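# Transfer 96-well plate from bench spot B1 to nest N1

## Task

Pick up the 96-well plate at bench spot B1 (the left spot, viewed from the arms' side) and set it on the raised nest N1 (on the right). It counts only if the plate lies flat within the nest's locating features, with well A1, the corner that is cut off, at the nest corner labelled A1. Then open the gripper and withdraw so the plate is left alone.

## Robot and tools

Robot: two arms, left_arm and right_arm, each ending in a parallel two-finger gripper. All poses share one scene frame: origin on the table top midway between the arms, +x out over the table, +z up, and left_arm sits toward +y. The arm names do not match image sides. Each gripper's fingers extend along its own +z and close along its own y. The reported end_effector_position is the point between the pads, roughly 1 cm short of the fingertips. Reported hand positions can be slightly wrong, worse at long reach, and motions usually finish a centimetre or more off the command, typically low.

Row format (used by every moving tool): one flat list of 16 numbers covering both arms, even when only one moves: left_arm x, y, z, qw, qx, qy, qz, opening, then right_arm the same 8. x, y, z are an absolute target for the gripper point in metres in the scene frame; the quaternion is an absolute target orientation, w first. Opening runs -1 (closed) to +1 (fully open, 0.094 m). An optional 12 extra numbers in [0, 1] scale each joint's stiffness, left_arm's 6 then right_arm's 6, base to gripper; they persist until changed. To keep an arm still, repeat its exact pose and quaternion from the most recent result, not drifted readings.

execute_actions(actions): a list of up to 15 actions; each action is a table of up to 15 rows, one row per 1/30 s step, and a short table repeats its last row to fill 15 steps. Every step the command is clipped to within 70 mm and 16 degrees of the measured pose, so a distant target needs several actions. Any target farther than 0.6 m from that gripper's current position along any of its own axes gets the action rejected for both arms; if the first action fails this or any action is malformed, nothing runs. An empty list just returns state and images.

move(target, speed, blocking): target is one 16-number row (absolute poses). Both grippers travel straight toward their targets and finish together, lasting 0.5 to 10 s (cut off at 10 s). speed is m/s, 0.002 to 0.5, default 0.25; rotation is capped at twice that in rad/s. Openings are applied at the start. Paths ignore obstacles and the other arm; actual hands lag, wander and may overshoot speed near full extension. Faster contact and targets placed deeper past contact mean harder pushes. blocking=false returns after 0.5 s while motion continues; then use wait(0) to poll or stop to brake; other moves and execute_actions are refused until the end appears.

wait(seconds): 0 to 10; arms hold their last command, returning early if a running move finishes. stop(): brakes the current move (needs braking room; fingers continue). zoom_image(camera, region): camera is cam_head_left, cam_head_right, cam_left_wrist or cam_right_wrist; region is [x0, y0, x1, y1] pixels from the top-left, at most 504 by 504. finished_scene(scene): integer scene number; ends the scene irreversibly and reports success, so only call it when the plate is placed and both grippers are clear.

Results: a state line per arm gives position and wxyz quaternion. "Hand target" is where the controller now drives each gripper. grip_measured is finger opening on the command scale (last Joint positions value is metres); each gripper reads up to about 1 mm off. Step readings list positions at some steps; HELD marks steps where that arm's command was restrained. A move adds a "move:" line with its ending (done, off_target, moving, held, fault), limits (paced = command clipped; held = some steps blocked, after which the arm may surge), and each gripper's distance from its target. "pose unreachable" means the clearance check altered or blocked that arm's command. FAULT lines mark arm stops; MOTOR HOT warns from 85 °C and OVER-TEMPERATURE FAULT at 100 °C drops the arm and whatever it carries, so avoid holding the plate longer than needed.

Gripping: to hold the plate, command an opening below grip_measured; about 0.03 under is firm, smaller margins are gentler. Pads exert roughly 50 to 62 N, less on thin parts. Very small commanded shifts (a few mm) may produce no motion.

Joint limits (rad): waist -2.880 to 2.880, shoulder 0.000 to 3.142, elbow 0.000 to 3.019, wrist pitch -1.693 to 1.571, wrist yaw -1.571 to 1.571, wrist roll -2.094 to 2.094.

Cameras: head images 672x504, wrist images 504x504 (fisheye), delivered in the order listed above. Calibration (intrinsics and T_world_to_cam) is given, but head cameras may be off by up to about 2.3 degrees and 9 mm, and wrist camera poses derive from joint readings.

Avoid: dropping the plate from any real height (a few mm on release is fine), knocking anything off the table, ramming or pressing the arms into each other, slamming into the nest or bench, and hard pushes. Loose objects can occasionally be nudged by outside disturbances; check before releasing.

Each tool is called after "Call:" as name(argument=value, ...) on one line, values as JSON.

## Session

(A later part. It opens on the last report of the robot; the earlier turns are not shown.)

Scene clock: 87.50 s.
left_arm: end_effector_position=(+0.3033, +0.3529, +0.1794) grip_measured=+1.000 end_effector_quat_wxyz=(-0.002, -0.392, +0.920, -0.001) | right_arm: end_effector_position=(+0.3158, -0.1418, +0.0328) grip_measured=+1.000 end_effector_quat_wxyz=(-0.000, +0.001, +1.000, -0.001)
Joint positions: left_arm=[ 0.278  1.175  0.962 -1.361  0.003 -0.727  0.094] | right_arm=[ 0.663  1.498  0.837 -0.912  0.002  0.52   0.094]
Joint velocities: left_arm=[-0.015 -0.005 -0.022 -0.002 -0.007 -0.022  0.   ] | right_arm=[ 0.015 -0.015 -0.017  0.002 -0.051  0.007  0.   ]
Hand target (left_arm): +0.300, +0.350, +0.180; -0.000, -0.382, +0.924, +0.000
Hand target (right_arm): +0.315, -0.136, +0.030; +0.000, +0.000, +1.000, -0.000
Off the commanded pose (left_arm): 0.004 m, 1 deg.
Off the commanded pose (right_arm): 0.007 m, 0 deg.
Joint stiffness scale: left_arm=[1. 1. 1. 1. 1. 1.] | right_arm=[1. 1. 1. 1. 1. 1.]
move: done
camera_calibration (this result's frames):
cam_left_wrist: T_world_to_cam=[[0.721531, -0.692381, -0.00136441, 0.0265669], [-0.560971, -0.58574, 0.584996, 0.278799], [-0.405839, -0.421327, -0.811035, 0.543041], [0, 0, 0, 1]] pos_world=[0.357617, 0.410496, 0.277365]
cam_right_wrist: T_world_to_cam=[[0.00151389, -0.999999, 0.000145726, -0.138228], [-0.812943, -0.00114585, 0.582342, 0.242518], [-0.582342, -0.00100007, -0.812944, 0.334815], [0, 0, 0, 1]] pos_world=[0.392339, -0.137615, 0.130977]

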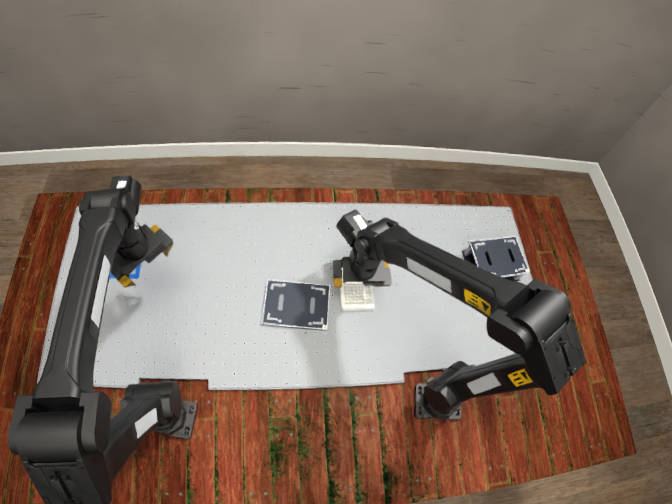

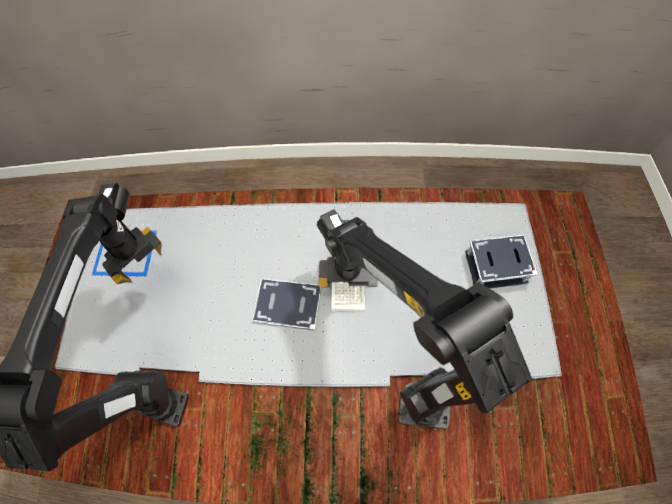

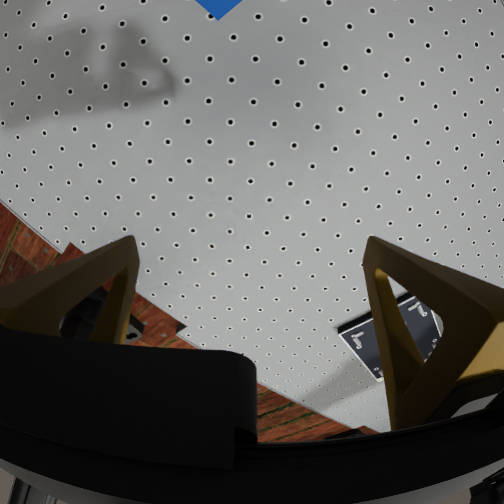

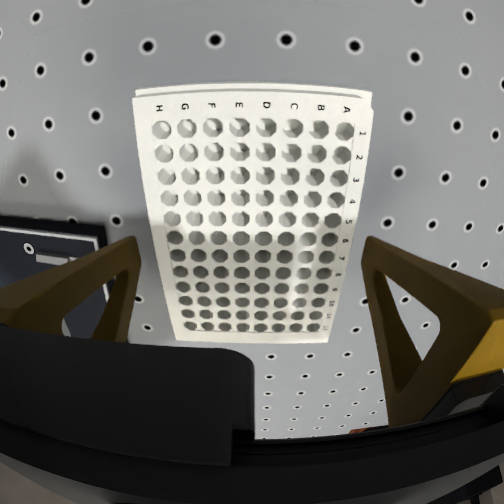

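Centered. Descend.

Call:
move(target=[0.30,0.35,0.18,0,0.38,-0.92,0,1, 0.313,-0.137,0.008,0,0,1,0,1], speed=0.02)

Scene clock: 90.63 s.
left_arm: end_effector_position=(+0.3033, +0.3529, +0.1794) grip_measured=+1.000 end_effector_quat_wxyz=(-0.002, -0.392, +0.920, -0.001) | right_arm: end_effector_position=(+0.3158, -0.1417, +0.0178) grip_measured=+1.000 end_effector_quat_wxyz=(+0.003, +0.004, +1.000, +0.000)
Joint positions: left_arm=[ 0.278  1.175  0.962 -1.361  0.003 -0.727  0.094] | right_arm=[ 0.663  1.522  0.815 -0.857  0.003  0.526  0.094]
Joint velocities: left_arm=[-0.005 -0.005  0.002  0.007  0.007 -0.095  0.   ] | right_arm=[-0.015  0.005  0.002 -0.007 -0.022 -0.022  0.   ]
Hand target (left_arm): +0.300, +0.350, +0.180; -0.000, -0.382, +0.924, +0.000
Hand target (right_arm): +0.313, -0.137, +0.009; +0.000, -0.000, +1.000, -0.000
Off the commanded pose (left_arm): 0.004 m, 1 deg.
Off the commanded pose (right_arm): 0.011 m, 1 deg.
Joint stiffness scale: left_arm=[1. 1. 1. 1. 1. 1.] | right_arm=[1. 1. 1. 1. 1. 1.]
move: off_target (right_arm)
camera_calibration (this result's frames):
cam_left_wrist: T_world_to_cam=[[0.721531, -0.692381, -0.00136441, 0.0265669], [-0.560971, -0.58574, 0.584996, 0.278799], [-0.405839, -0.421327, -0.811035, 0.543041], [0, 0, 0, 1]] pos_world=[0.357617, 0.410496, 0.277365]
cam_right_wrist: T_world_to_cam=[[-0.004198, -0.999986, -0.00332521, -0.136284], [-0.816897, 0.00151144, 0.576781, 0.252961], [-0.576768, 0.00513768, -0.816892, 0.321793], [0, 0, 0, 1]] pos_world=[0.391671, -0.138318, 0.116514]

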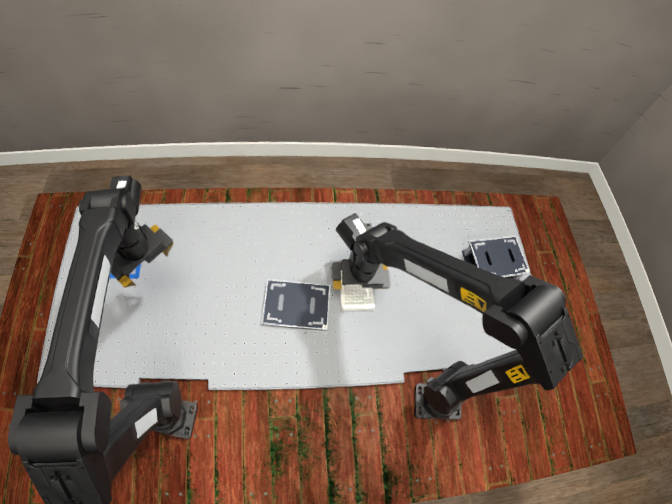

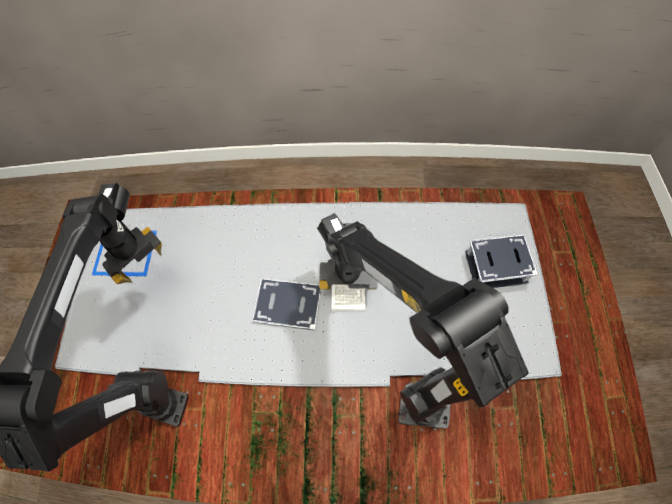

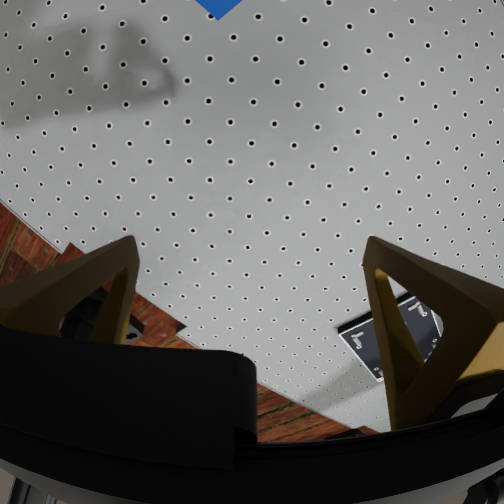

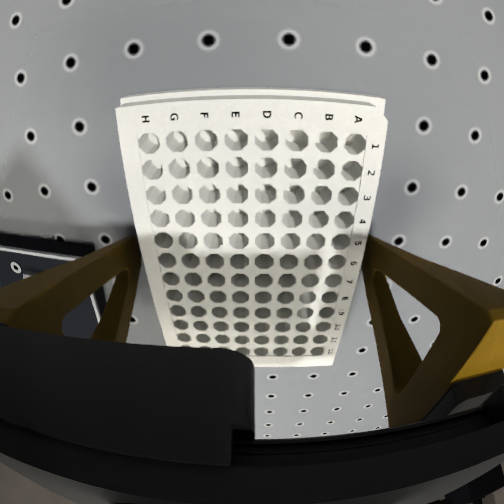

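Call:
move(target=[0.30,0.35,0.18,0,0.38,-0.92,0,1, 0.3158,-0.1417,0.017,0,0,1,0,0.74], speed=0.02)

Call:
move(target=[0.30,0.35,0.18,0,0.38,-0.92,0,1, 0.3158,-0.1417,0.15,0,0,1,0,0.74], speed=0.08)

Scene clock: 100.13 s.
left_arm: end_effector_position=(+0.3033, +0.3529, +0.1794) grip_measured=+1.000 end_effector_quat_wxyz=(-0.002, -0.392, +0.920, -0.001) | right_arm: end_effector_position=(+0.3160, -0.1420, +0.0178) grip_measured=+0.764 end_effector_quat_wxyz=(+0.003, +0.004, +1.000, -0.001)
Joint positions: left_arm=[ 0.278  1.175  0.962 -1.361  0.003 -0.727  0.094] | right_arm=[ 0.663  1.522  0.815 -0.857  0.004  0.527  0.083]
Joint velocities: left_arm=[ 0.005 -0.005 -0.002  0.012 -0.007 -0.007  0.   ] | right_arm=[ 0.005 -0.015  0.012  0.022  0.11  -0.007 -0.002]
Hand target (left_arm): +0.300, +0.350, +0.180; -0.000, -0.382, +0.924, +0.000
Hand target (right_arm): +0.316, -0.142, +0.017; +0.000, -0.000, +1.000, -0.000
Off the commanded pose (left_arm): 0.004 m, 1 deg.
Off the commanded pose (right_arm): 0.001 m, 1 deg.
Joint stiffness scale: left_arm=[1. 1. 1. 1. 1. 1.] | right_arm=[1. 1. 1. 1. 1. 1.]
move: done
camera_calibration (this result's frames):
cam_left_wrist: T_world_to_cam=[[0.721531, -0.692381, -0.00136441, 0.0265669], [-0.560971, -0.58574, 0.584996, 0.278799], [-0.405839, -0.421327, -0.811035, 0.543041], [0, 0, 0, 1]] pos_world=[0.357617, 0.410496, 0.277365]
cam_right_wrist: T_world_to_cam=[[-0.00458747, -0.999988, -0.00167488, -0.136475], [-0.817441, 0.00278528, 0.576006, 0.25346], [-0.575994, 0.00401152, -0.817444, 0.321495], [0, 0, 0, 1]] pos_world=[0.391742, -0.138469, 0.116581]

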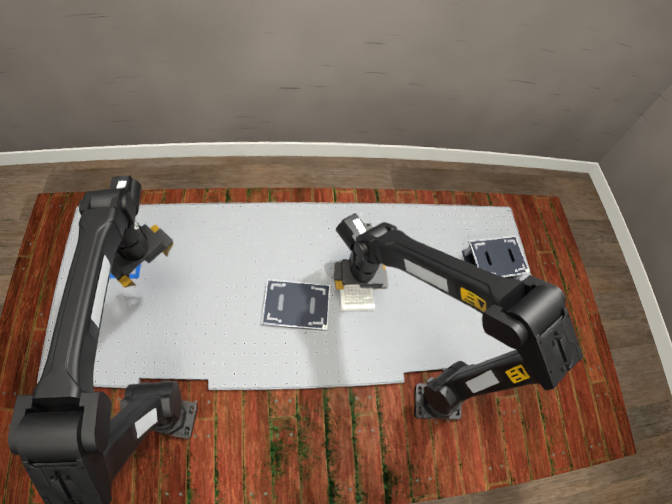

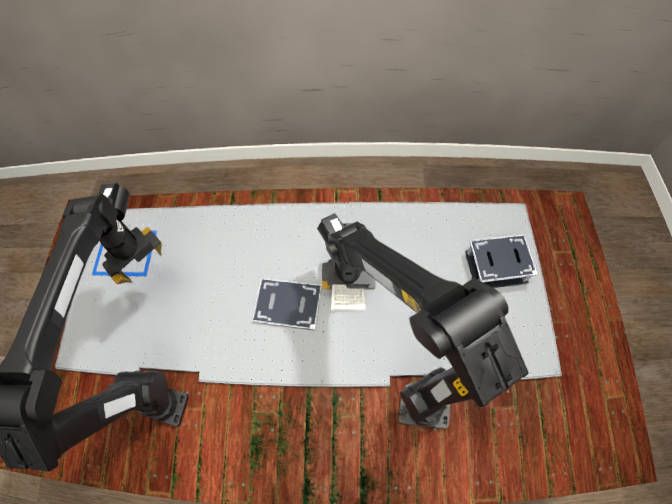

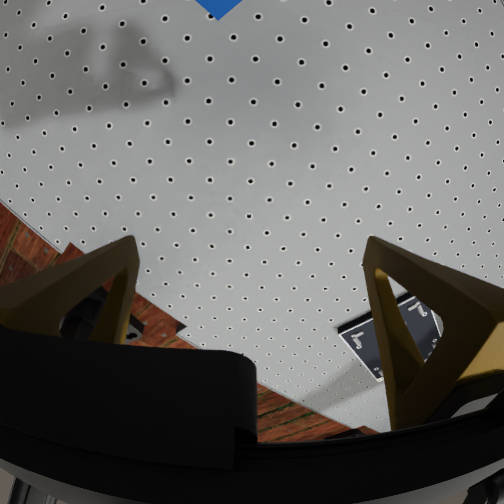

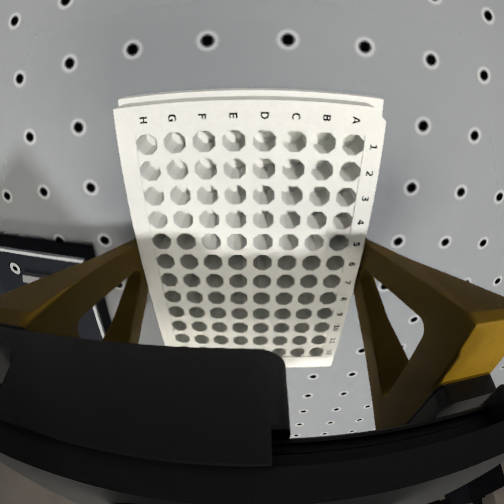

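Scene clock: 102.13 s.
left_arm: end_effector_position=(+0.3033, +0.3529, +0.1794) grip_measured=+1.000 end_effector_quat_wxyz=(-0.002, -0.392, +0.920, -0.001) | right_arm: end_effector_position=(+0.3029, -0.1490, +0.1265) grip_measured=+0.764 end_effector_quat_wxyz=(-0.024, +0.004, +1.000, -0.015)
Joint positions: left_arm=[ 0.278  1.175  0.962 -1.361  0.003 -0.727  0.094] | right_arm=[ 0.663  1.357  0.973 -1.244  0.002  0.527  0.083]
Joint velocities: left_arm=[-0.005 -0.005 -0.007 -0.017 -0.007 -0.037  0.   ] | right_arm=[-0.005  0.005 -0.002 -0.007  0.022  0.037  0.   ]
Hand target (left_arm): +0.300, +0.350, +0.180; -0.000, -0.382, +0.924, +0.000
Hand target (right_arm): +0.317, -0.141, +0.149; +0.000, -0.000, +1.000, +0.000
Off the commanded pose (left_arm): 0.004 m, 1 deg.
Off the commanded pose (right_arm): 0.028 m, 3 deg.
Joint stiffness scale: left_arm=[1. 1. 1. 1. 1. 1.] | right_arm=[1. 1. 1. 1. 1. 1.]
move: off_target (right_arm)
camera_calibration (this result's frames):
cam_left_wrist: T_world_to_cam=[[0.721531, -0.692381, -0.00136441, 0.0265669], [-0.560971, -0.58574, 0.584996, 0.278799], [-0.405839, -0.421327, -0.811035, 0.543041], [0, 0, 0, 1]] pos_world=[0.357617, 0.410496, 0.277365]
cam_right_wrist: T_world_to_cam=[[-0.00392821, -0.999612, 0.0275635, -0.1472], [-0.784247, 0.0201812, 0.62012, 0.167167], [-0.620436, -0.0191806, -0.784023, 0.408574], [0, 0, 0, 1]] pos_world=[0.384016, -0.14268, 0.220724]

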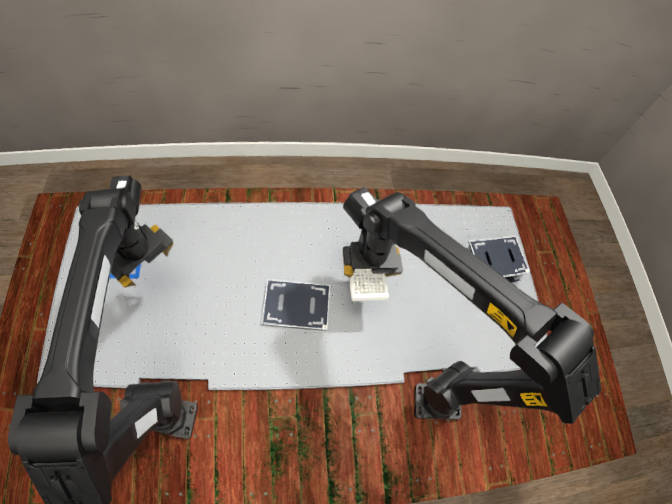

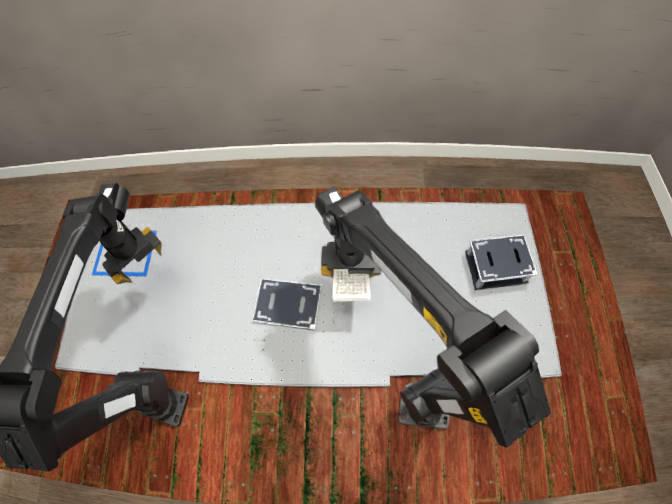

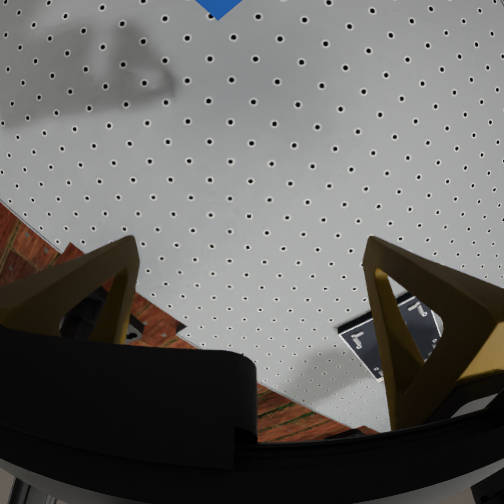

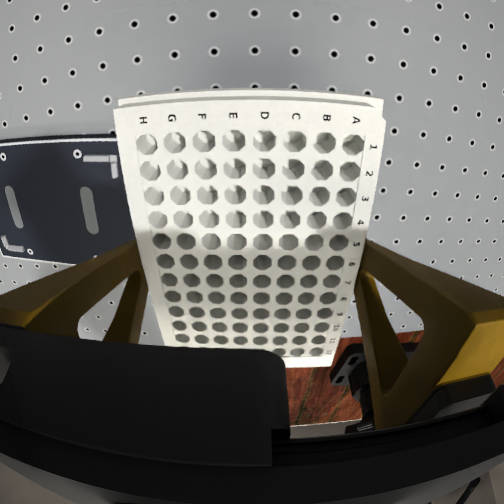

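Call:
move(target=[0.30,0.35,0.18,0,0.38,-0.92,0,1, 0.35,-0.38,0.18,0,0.45,0.89,0,0.74], speed=0.15)

Call:
move(target=[0.30,0.35,0.18,0,0.38,-0.92,0,1, 0.372,-0.558,0.15,0,0.674,0.739,0,0.74], speed=0.1)

Scene clock: 108.27 s.
left_arm: end_effector_position=(+0.3033, +0.3529, +0.1794) grip_measured=+1.000 end_effector_quat_wxyz=(-0.002, -0.392, +0.920, -0.001) | right_arm: end_effector_position=(+0.3319, -0.3735, +0.1633) grip_measured=+0.764 end_effector_quat_wxyz=(-0.024, +0.442, +0.897, -0.005)
Joint positions: left_arm=[ 0.278  1.175  0.962 -1.361  0.003 -0.727  0.094] | right_arm=[-0.014  1.286  1.009 -1.343 -0.005  0.756  0.083]
Joint velocities: left_arm=[ 0.005  0.005 -0.012 -0.012 -0.007 -0.051  0.   ] | right_arm=[-0.005  0.005  0.012 -0.002  0.051 -0.007 -0.   ]
Hand target (left_arm): +0.300, +0.350, +0.180; -0.000, -0.382, +0.924, +0.000
Hand target (right_arm): +0.348, -0.379, +0.180; -0.007, +0.452, +0.892, +0.002
Off the commanded pose (left_arm): 0.004 m, 1 deg.
Off the commanded pose (right_arm): 0.025 m, 3 deg.
Joint stiffness scale: left_arm=[1. 1. 1. 1. 1. 1.] | right_arm=[1. 1. 1. 1. 1. 1.]
move: off_target (right_arm)
camera_calibration (this result's frames):
cam_left_wrist: T_world_to_cam=[[0.721531, -0.692381, -0.00136441, 0.0265669], [-0.560971, -0.58574, 0.584996, 0.278799], [-0.405839, -0.421327, -0.811035, 0.543041], [0, 0, 0, 1]] pos_world=[0.357617, 0.410496, 0.277365]
cam_right_wrist: T_world_to_cam=[[-0.790079, -0.612421, 0.0267536, 0.0331978], [-0.470871, 0.634255, 0.613189, 0.298094], [-0.392498, 0.471871, -0.789483, 0.559739], [0, 0, 0, 1]] pos_world=[0.38629, -0.432861, 0.258228]

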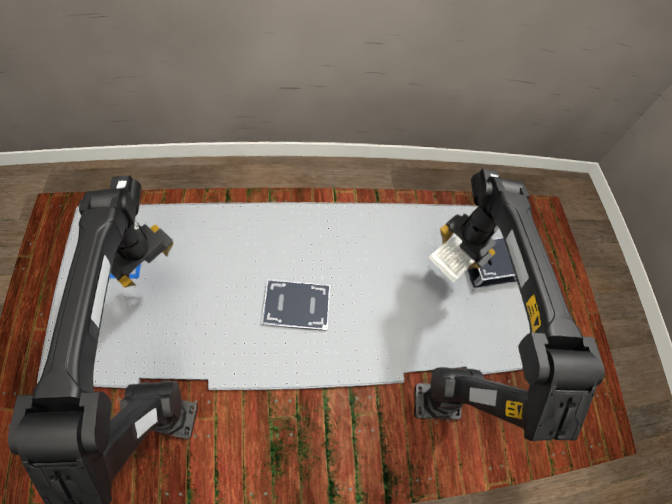

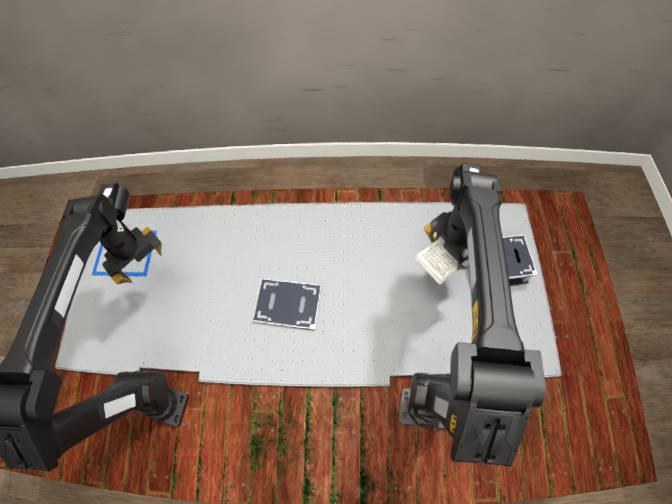

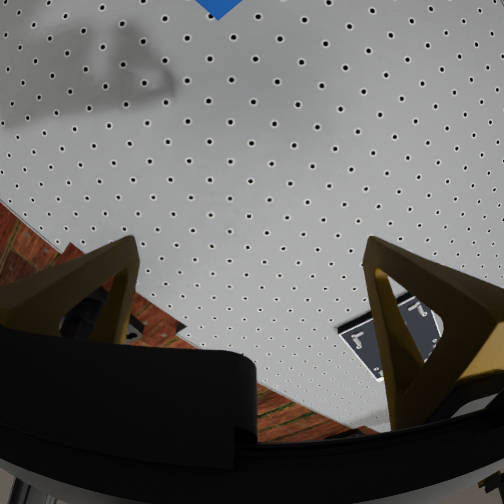

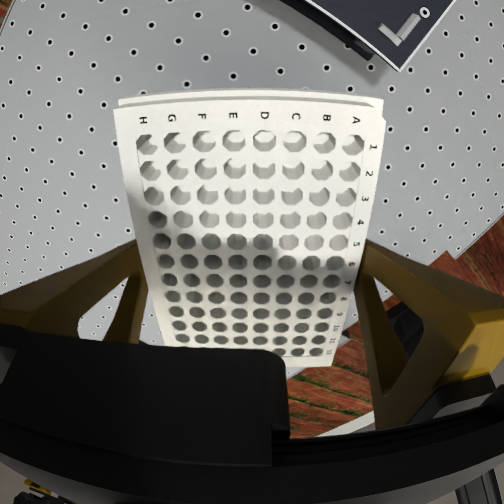

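Scene clock: 111.40 s.
left_arm: end_effector_position=(+0.3033, +0.3529, +0.1794) grip_measured=+1.000 end_effector_quat_wxyz=(-0.002, -0.392, +0.920, -0.001) | right_arm: end_effector_position=(+0.3534, -0.5411, +0.1329) grip_measured=+0.764 end_effector_quat_wxyz=(-0.031, +0.665, +0.746, -0.003)
Joint positions: left_arm=[ 0.278  1.175  0.962 -1.361  0.003 -0.727  0.094] | right_arm=[-0.414  1.529  1.172 -1.277 -0.005  0.898  0.083]
Joint velocities: left_arm=[ 0.005 -0.005  0.012 -0.002 -0.037 -0.051  0.   ] | right_arm=[-0.005 -0.005 -0.012 -0.002 -0.066  0.095 -0.   ]
Hand target (left_arm): +0.300, +0.350, +0.180; -0.000, -0.382, +0.924, +0.000
Hand target (right_arm): +0.369, -0.556, +0.149; -0.004, +0.674, +0.739, +0.002
Off the commanded pose (left_arm): 0.004 m, 1 deg.
Off the commanded pose (right_arm): 0.030 m, 4 deg.
Joint stiffness scale: left_arm=[1. 1. 1. 1. 1. 1.] | right_arm=[1. 1. 1. 1. 1. 1.]
move: off_target (right_arm)
camera_calibration (this result's frames):
cam_left_wrist: T_world_to_cam=[[0.721531, -0.692381, -0.00136441, 0.0265669], [-0.560971, -0.58574, 0.584996, 0.278799], [-0.405839, -0.421327, -0.811035, 0.543041], [0, 0, 0, 1]] pos_world=[0.357617, 0.410496, 0.277365]
cam_right_wrist: T_world_to_cam=[[-0.992087, -0.118058, 0.0427356, 0.285096], [-0.0668627, 0.784872, 0.61604, 0.371499], [-0.10627, 0.608307, -0.786555, 0.595585], [0, 0, 0, 1]] pos_world=[0.370973, -0.62022, 0.227419]

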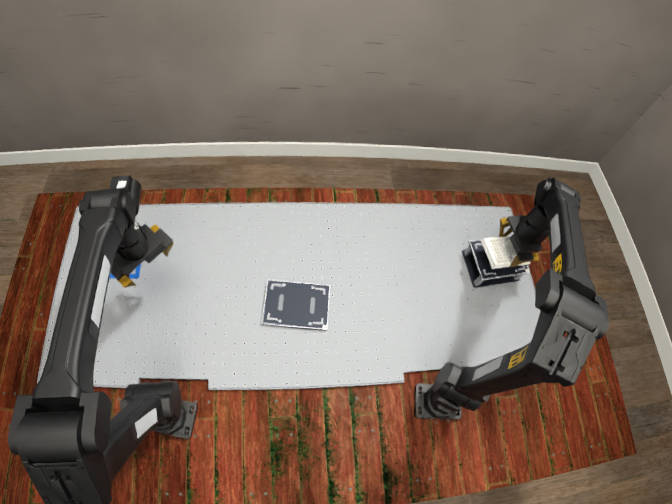

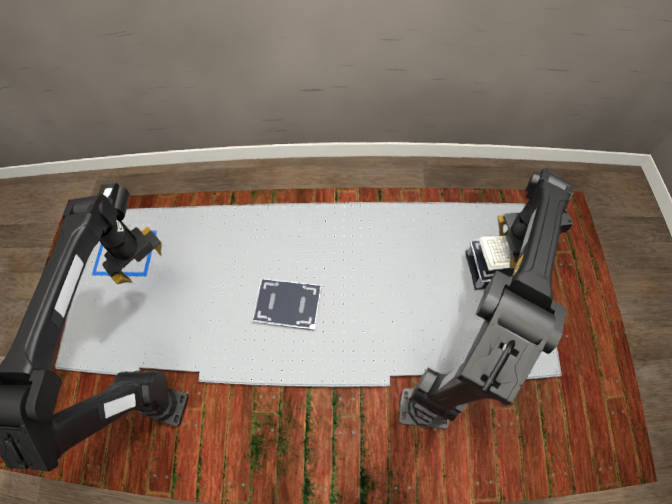

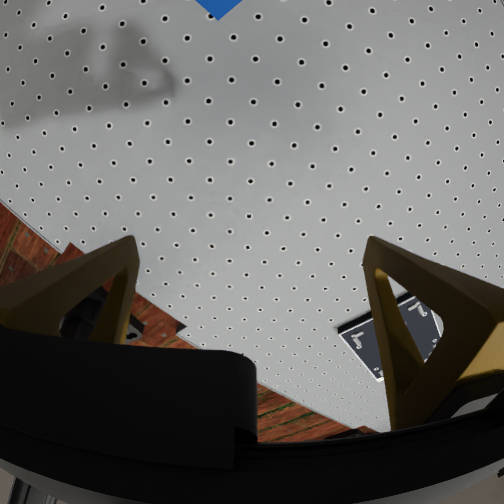

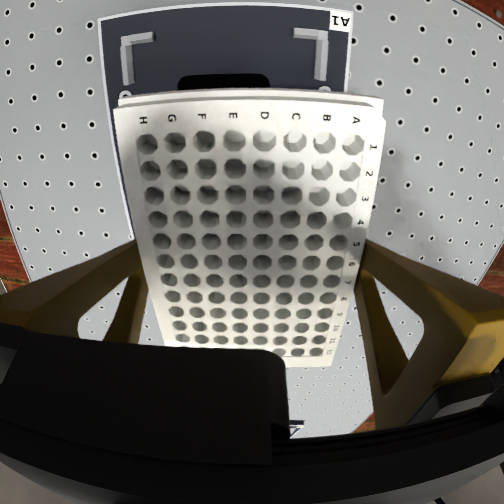

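Downward motions track better; descend a bit.

Call:
move(target=[0.30,0.35,0.18,0,0.38,-0.92,0,1, 0.372,-0.558,0.112,0,0.674,0.739,0,0.74], speed=0.03)

Scene clock: 114.57 s.
left_arm: end_effector_position=(+0.3033, +0.3529, +0.1794) grip_measured=+1.000 end_effector_quat_wxyz=(-0.002, -0.392, +0.920, -0.001) | right_arm: end_effector_position=(+0.3710, -0.5528, +0.1139) grip_measured=+0.764 end_effector_quat_wxyz=(-0.003, +0.667, +0.745, +0.001)
Joint positions: left_arm=[ 0.278  1.175  0.962 -1.361  0.003 -0.727  0.094] | right_arm=[-0.414  1.565  1.162 -1.173 -0.002  0.902  0.083]
Joint velocities: left_arm=[-0.005 -0.015 -0.007  0.002  0.022  0.007  0.   ] | right_arm=[ 0.005  0.005  0.002 -0.017  0.007 -0.022 -0.001]
Hand target (left_arm): +0.300, +0.350, +0.180; -0.000, -0.382, +0.924, +0.000
Hand target (right_arm): +0.371, -0.558, +0.112; -0.000, +0.674, +0.739, -0.000
Off the commanded pose (left_arm): 0.004 m, 1 deg.
Off the commanded pose (right_arm): 0.006 m, 1 deg.
Joint stiffness scale: left_arm=[1. 1. 1. 1. 1. 1.] | right_arm=[1. 1. 1. 1. 1. 1.]
move: done
camera_calibration (this result's frames):
cam_left_wrist: T_world_to_cam=[[0.721531, -0.692381, -0.00136441, 0.0265669], [-0.560971, -0.58574, 0.584996, 0.278799], [-0.405839, -0.421327, -0.811035, 0.543041], [0, 0, 0, 1]] pos_world=[0.357617, 0.410496, 0.277365]
cam_right_wrist: T_world_to_cam=[[-0.993519, -0.11367, 0.000319088, 0.309792], [-0.0919381, 0.805221, 0.585804, 0.417569], [-0.0668451, 0.581978, -0.810452, 0.563194], [0, 0, 0, 1]] pos_world=[0.383822, -0.628787, 0.211729]

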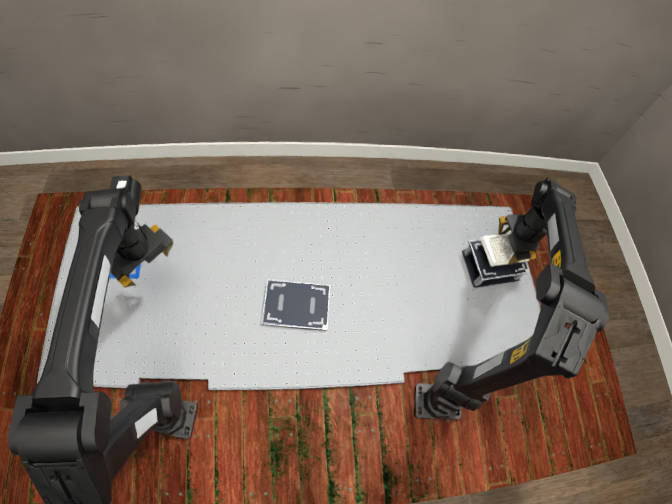

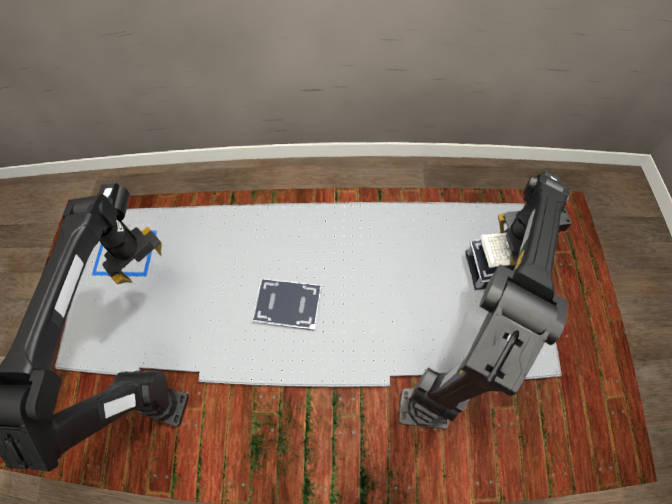

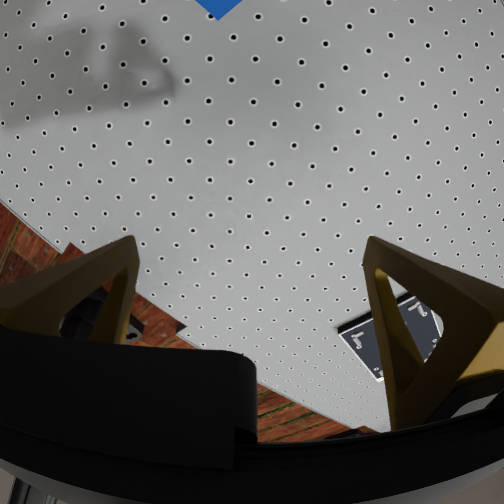

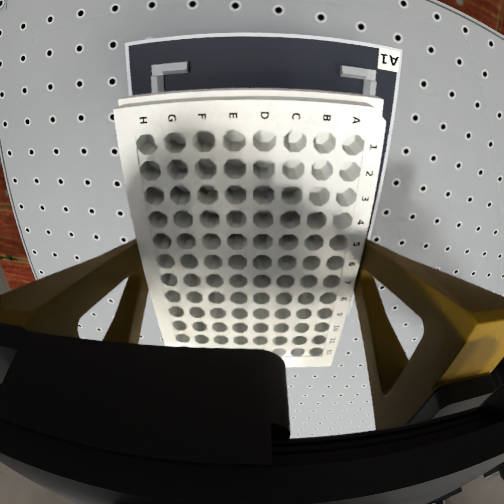

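Call:
move(target=[0.30,0.35,0.18,0,0.38,-0.92,0,1, 0.365,-0.562,0.098,0,0.670,0.742,0,0.74], speed=0.02)

Call:
zoom_image(camera="cam_right_wrist", region=[90, 30, 410, 190])

Scene clock: 123.20 s.
left_arm: end_effector_position=(+0.3033, +0.3529, +0.1794) grip_measured=+1.000 end_effector_quat_wxyz=(-0.002, -0.392, +0.920, -0.001) | right_arm: end_effector_position=(+0.3656, -0.5549, +0.1006) grip_measured=+0.764 end_effector_quat_wxyz=(-0.003, +0.669, +0.743, +0.001)
Joint positions: left_arm=[ 0.278  1.175  0.962 -1.361  0.003 -0.727  0.094] | right_arm=[-0.424  1.571  1.131 -1.136 -0.002  0.897  0.083]
Joint velocities: left_arm=[-0.005  0.005 -0.012  0.002  0.007 -0.037  0.   ] | right_arm=[-0.015 -0.015 -0.002  0.007  0.007  0.022  0.   ]
Hand target (left_arm): +0.300, +0.350, +0.180; -0.000, -0.382, +0.924, +0.000
Hand target (right_arm): +0.365, -0.562, +0.098; -0.000, +0.670, +0.742, +0.000
Off the commanded pose (left_arm): 0.004 m, 1 deg.
Off the commanded pose (right_arm): 0.008 m, 0 deg.
Joint stiffness scale: left_arm=[1. 1. 1. 1. 1. 1.] | right_arm=[1. 1. 1. 1. 1. 1.]
move: done
camera_calibration (this result's frames):
cam_left_wrist: T_world_to_cam=[[0.721531, -0.692381, -0.00136441, 0.0265669], [-0.560971, -0.58574, 0.584996, 0.278799], [-0.405839, -0.421327, -0.811035, 0.543041], [0, 0, 0, 1]] pos_world=[0.357617, 0.410496, 0.277365]
cam_right_wrist: T_world_to_cam=[[-0.994153, -0.107983, -0.000300524, 0.307656], [-0.087719, 0.805964, 0.585429, 0.42545], [-0.062974, 0.582032, -0.810724, 0.551934], [0, 0, 0, 1]] pos_world=[0.377934, -0.63092, 0.198487]

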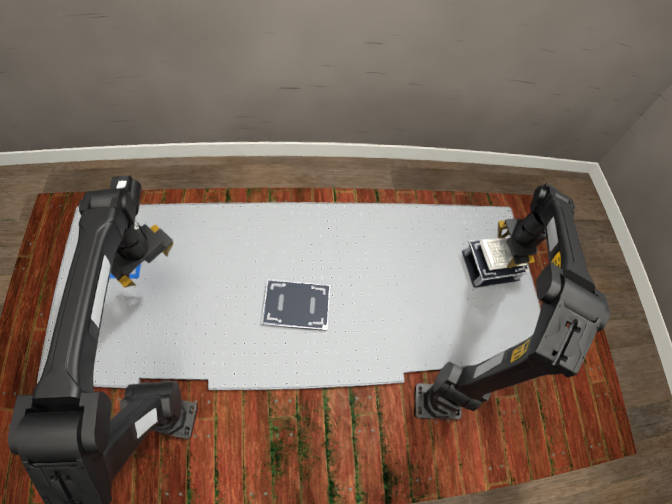

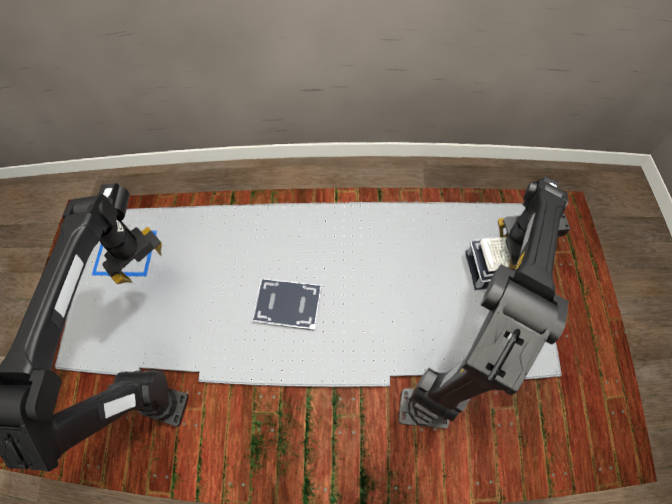

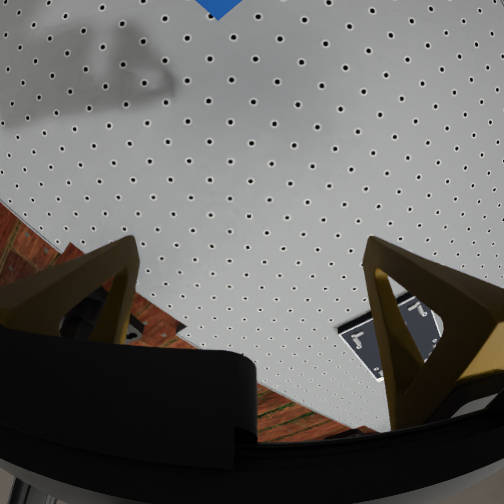

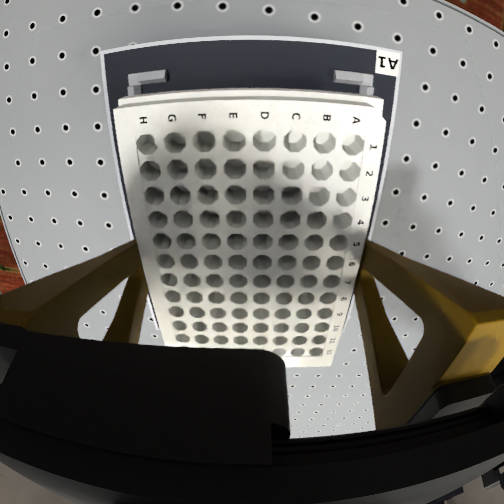

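Region (90, 30, 410, 190) of cam_right_wrist's 504x504 image, scaled by 1.575, with more detail than that image has.

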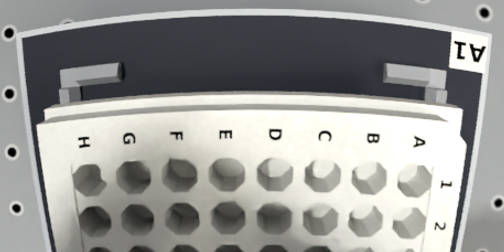

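Call:
move(target=[0.30,0.35,0.18,0,0.38,-0.92,0,1, 0.3655,-0.567,0.088,0,0.670,0.742,0,0.74], speed=0.015)

Call:
zoom_image(camera="cam_right_wrist", region=[90, 30, 410, 190])

Call:
zoom_image(camera="cam_head_left", region=[450, 220, 550, 295])

Scene clock: 128.27 s.
left_arm: end_effector_position=(+0.3033, +0.3529, +0.1794) grip_measured=+1.000 end_effector_quat_wxyz=(-0.002, -0.392, +0.920, -0.001) | right_arm: end_effector_position=(+0.3666, -0.5599, +0.0910) grip_measured=+0.764 end_effector_quat_wxyz=(-0.002, +0.669, +0.743, +0.001)
Joint positions: left_arm=[ 0.278  1.175  0.962 -1.361  0.003 -0.727  0.094] | right_arm=[-0.433  1.59   1.126 -1.111 -0.002  0.888  0.083]
Joint velocities: left_arm=[-0.015  0.005 -0.007  0.002  0.037 -0.007  0.   ] | right_arm=[-0.005 -0.015 -0.022  0.002 -0.007 -0.051 -0.   ]
Hand target (left_arm): +0.300, +0.350, +0.180; -0.000, -0.382, +0.924, +0.000
Hand target (right_arm): +0.365, -0.567, +0.088; -0.000, +0.670, +0.742, +0.000
Off the commanded pose (left_arm): 0.004 m, 1 deg.
Off the commanded pose (right_arm): 0.008 m, 0 deg.
Joint stiffness scale: left_arm=[1. 1. 1. 1. 1. 1.] | right_arm=[1. 1. 1. 1. 1. 1.]
move: done
camera_calibration (this result's frames):
cam_left_wrist: T_world_to_cam=[[0.721531, -0.692381, -0.00136441, 0.0265669], [-0.560971, -0.58574, 0.584996, 0.278799], [-0.405839, -0.421327, -0.811035, 0.543041], [0, 0, 0, 1]] pos_world=[0.357617, 0.410496, 0.277365]
cam_right_wrist: T_world_to_cam=[[-0.994111, -0.108362, -0.000931416, 0.307917], [-0.0884227, 0.806159, 0.585054, 0.43561], [-0.0626468, 0.581691, -0.810994, 0.546787], [0, 0, 0, 1]] pos_world=[0.378876, -0.635866, 0.188872]

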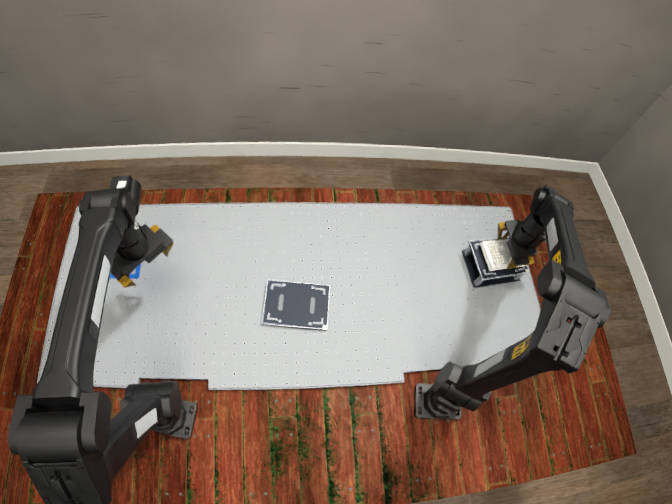

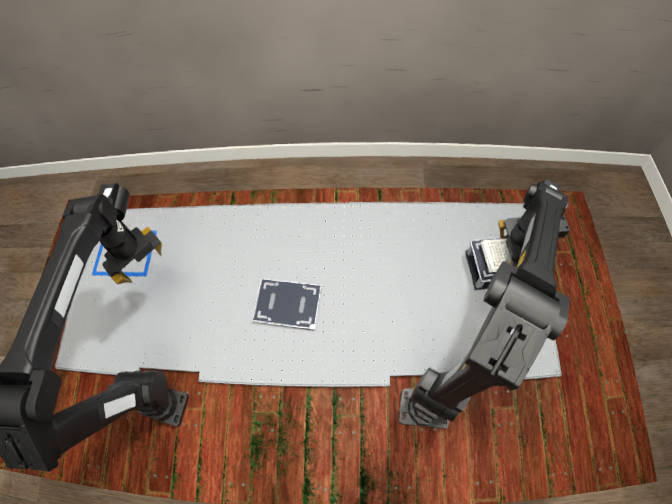

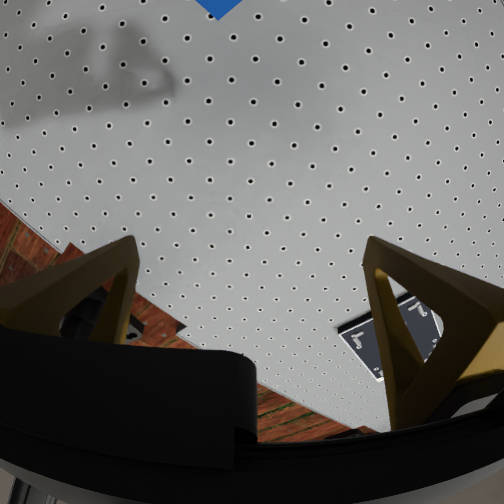

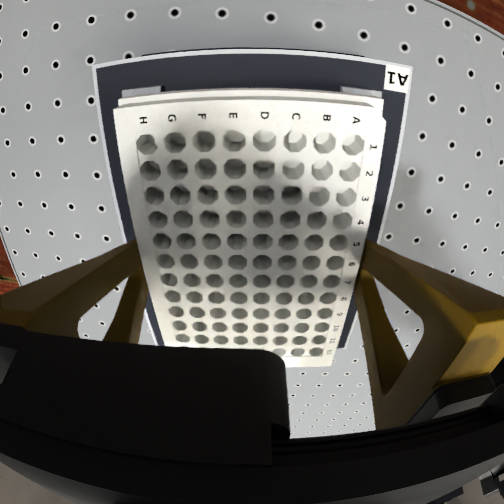

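Region (90, 30, 410, 190) of cam_right_wrist's 504x504 image, scaled by 1.575, with more detail than that image has.

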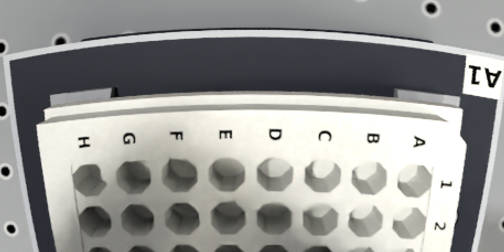

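Region (450, 220, 550, 295) of cam_head_left's 672x504 image, scaled by 5.040, with more detail than that image has; it fills the top 378 rows of this view, and the rest is white.

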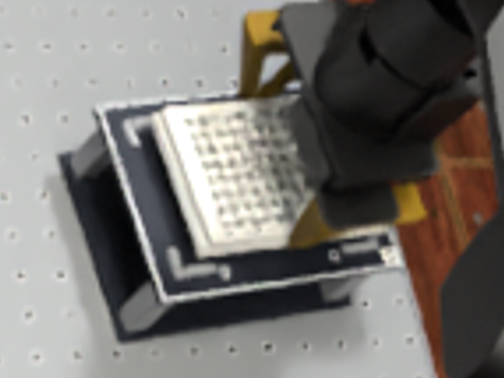

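Call:
move(target=[0.30,0.35,0.18,0,0.38,-0.92,0,1, 0.365,-0.553,0.087,0,0.670,0.742,0,0.74], speed=0.01)

Call:
zoom_image(camera="cam_right_wrist", region=[90, 30, 410, 190])

Scene clock: 131.77 s.
left_arm: end_effector_position=(+0.3033, +0.3529, +0.1794) grip_measured=+1.000 end_effector_quat_wxyz=(-0.002, -0.392, +0.920, -0.001) | right_arm: end_effector_position=(+0.3602, -0.5557, +0.0831) grip_measured=+0.764 end_effector_quat_wxyz=(-0.010, +0.670, +0.742, -0.000)
Joint positions: left_arm=[ 0.278  1.175  0.962 -1.361  0.003 -0.727  0.094] | right_arm=[-0.433  1.59   1.103 -1.102 -0.002  0.891  0.083]
Joint velocities: left_arm=[ 0.015  0.005 -0.017  0.002 -0.066  0.051  0.   ] | right_arm=[ 0.015 -0.015 -0.017 -0.002  0.022  0.022  0.   ]
Hand target (left_arm): +0.300, +0.350, +0.180; -0.000, -0.382, +0.924, +0.000
Hand target (right_arm): +0.365, -0.553, +0.087; +0.000, +0.670, +0.742, +0.000
Off the commanded pose (left_arm): 0.004 m, 1 deg.
Off the commanded pose (right_arm): 0.007 m, 1 deg.
Joint stiffness scale: left_arm=[1. 1. 1. 1. 1. 1.] | right_arm=[1. 1. 1. 1. 1. 1.]
move: done
camera_calibration (this result's frames):
cam_left_wrist: T_world_to_cam=[[0.721531, -0.692381, -0.00136441, 0.0265669], [-0.560971, -0.58574, 0.584996, 0.278799], [-0.405839, -0.421327, -0.811035, 0.543041], [0, 0, 0, 1]] pos_world=[0.357617, 0.410496, 0.277365]
cam_right_wrist: T_world_to_cam=[[-0.994377, -0.105367, 0.0106146, 0.302733], [-0.0786185, 0.801642, 0.592612, 0.429559], [-0.070951, 0.588445, -0.805418, 0.543833], [0, 0, 0, 1]] pos_world=[0.373387, -0.632471, 0.180237]

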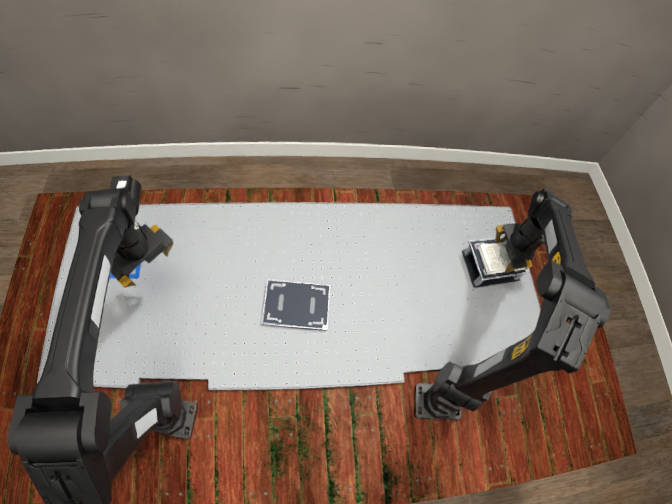

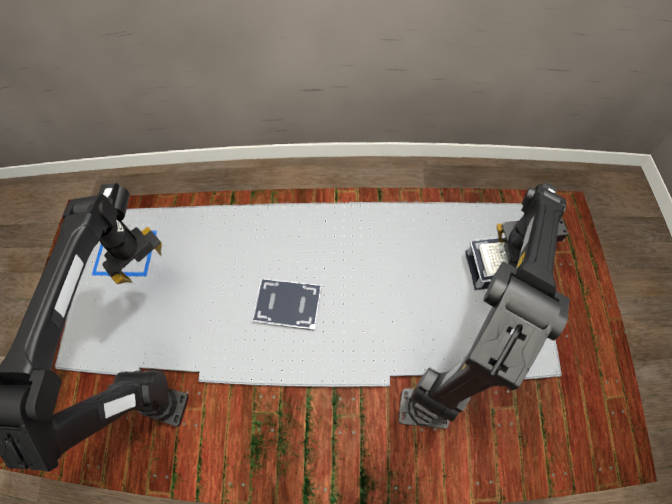

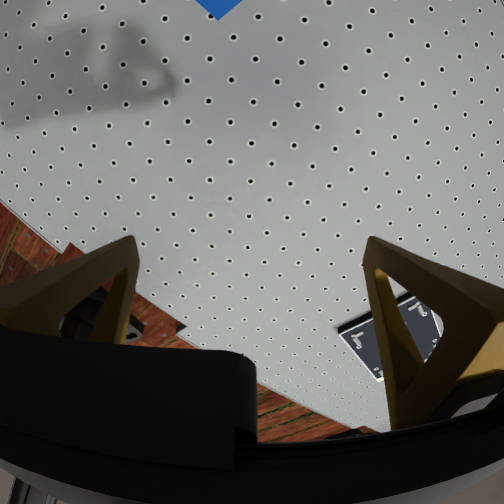

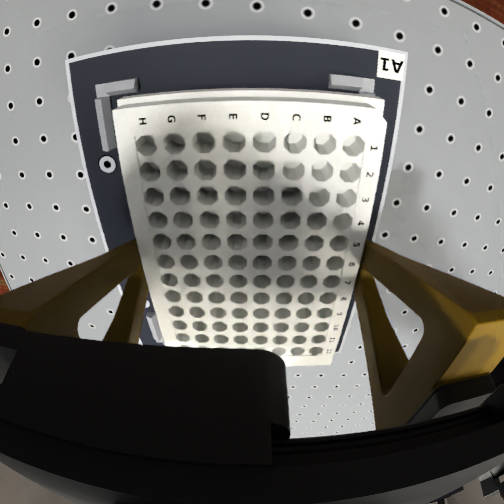

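Region (90, 30, 410, 190) of cam_right_wrist's 504x504 image, scaled by 1.575, with more detail than that image has.

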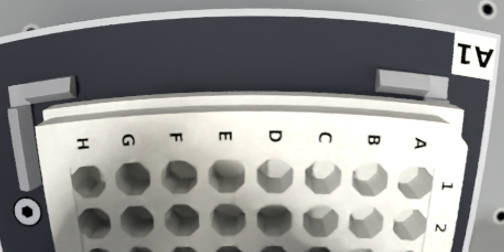

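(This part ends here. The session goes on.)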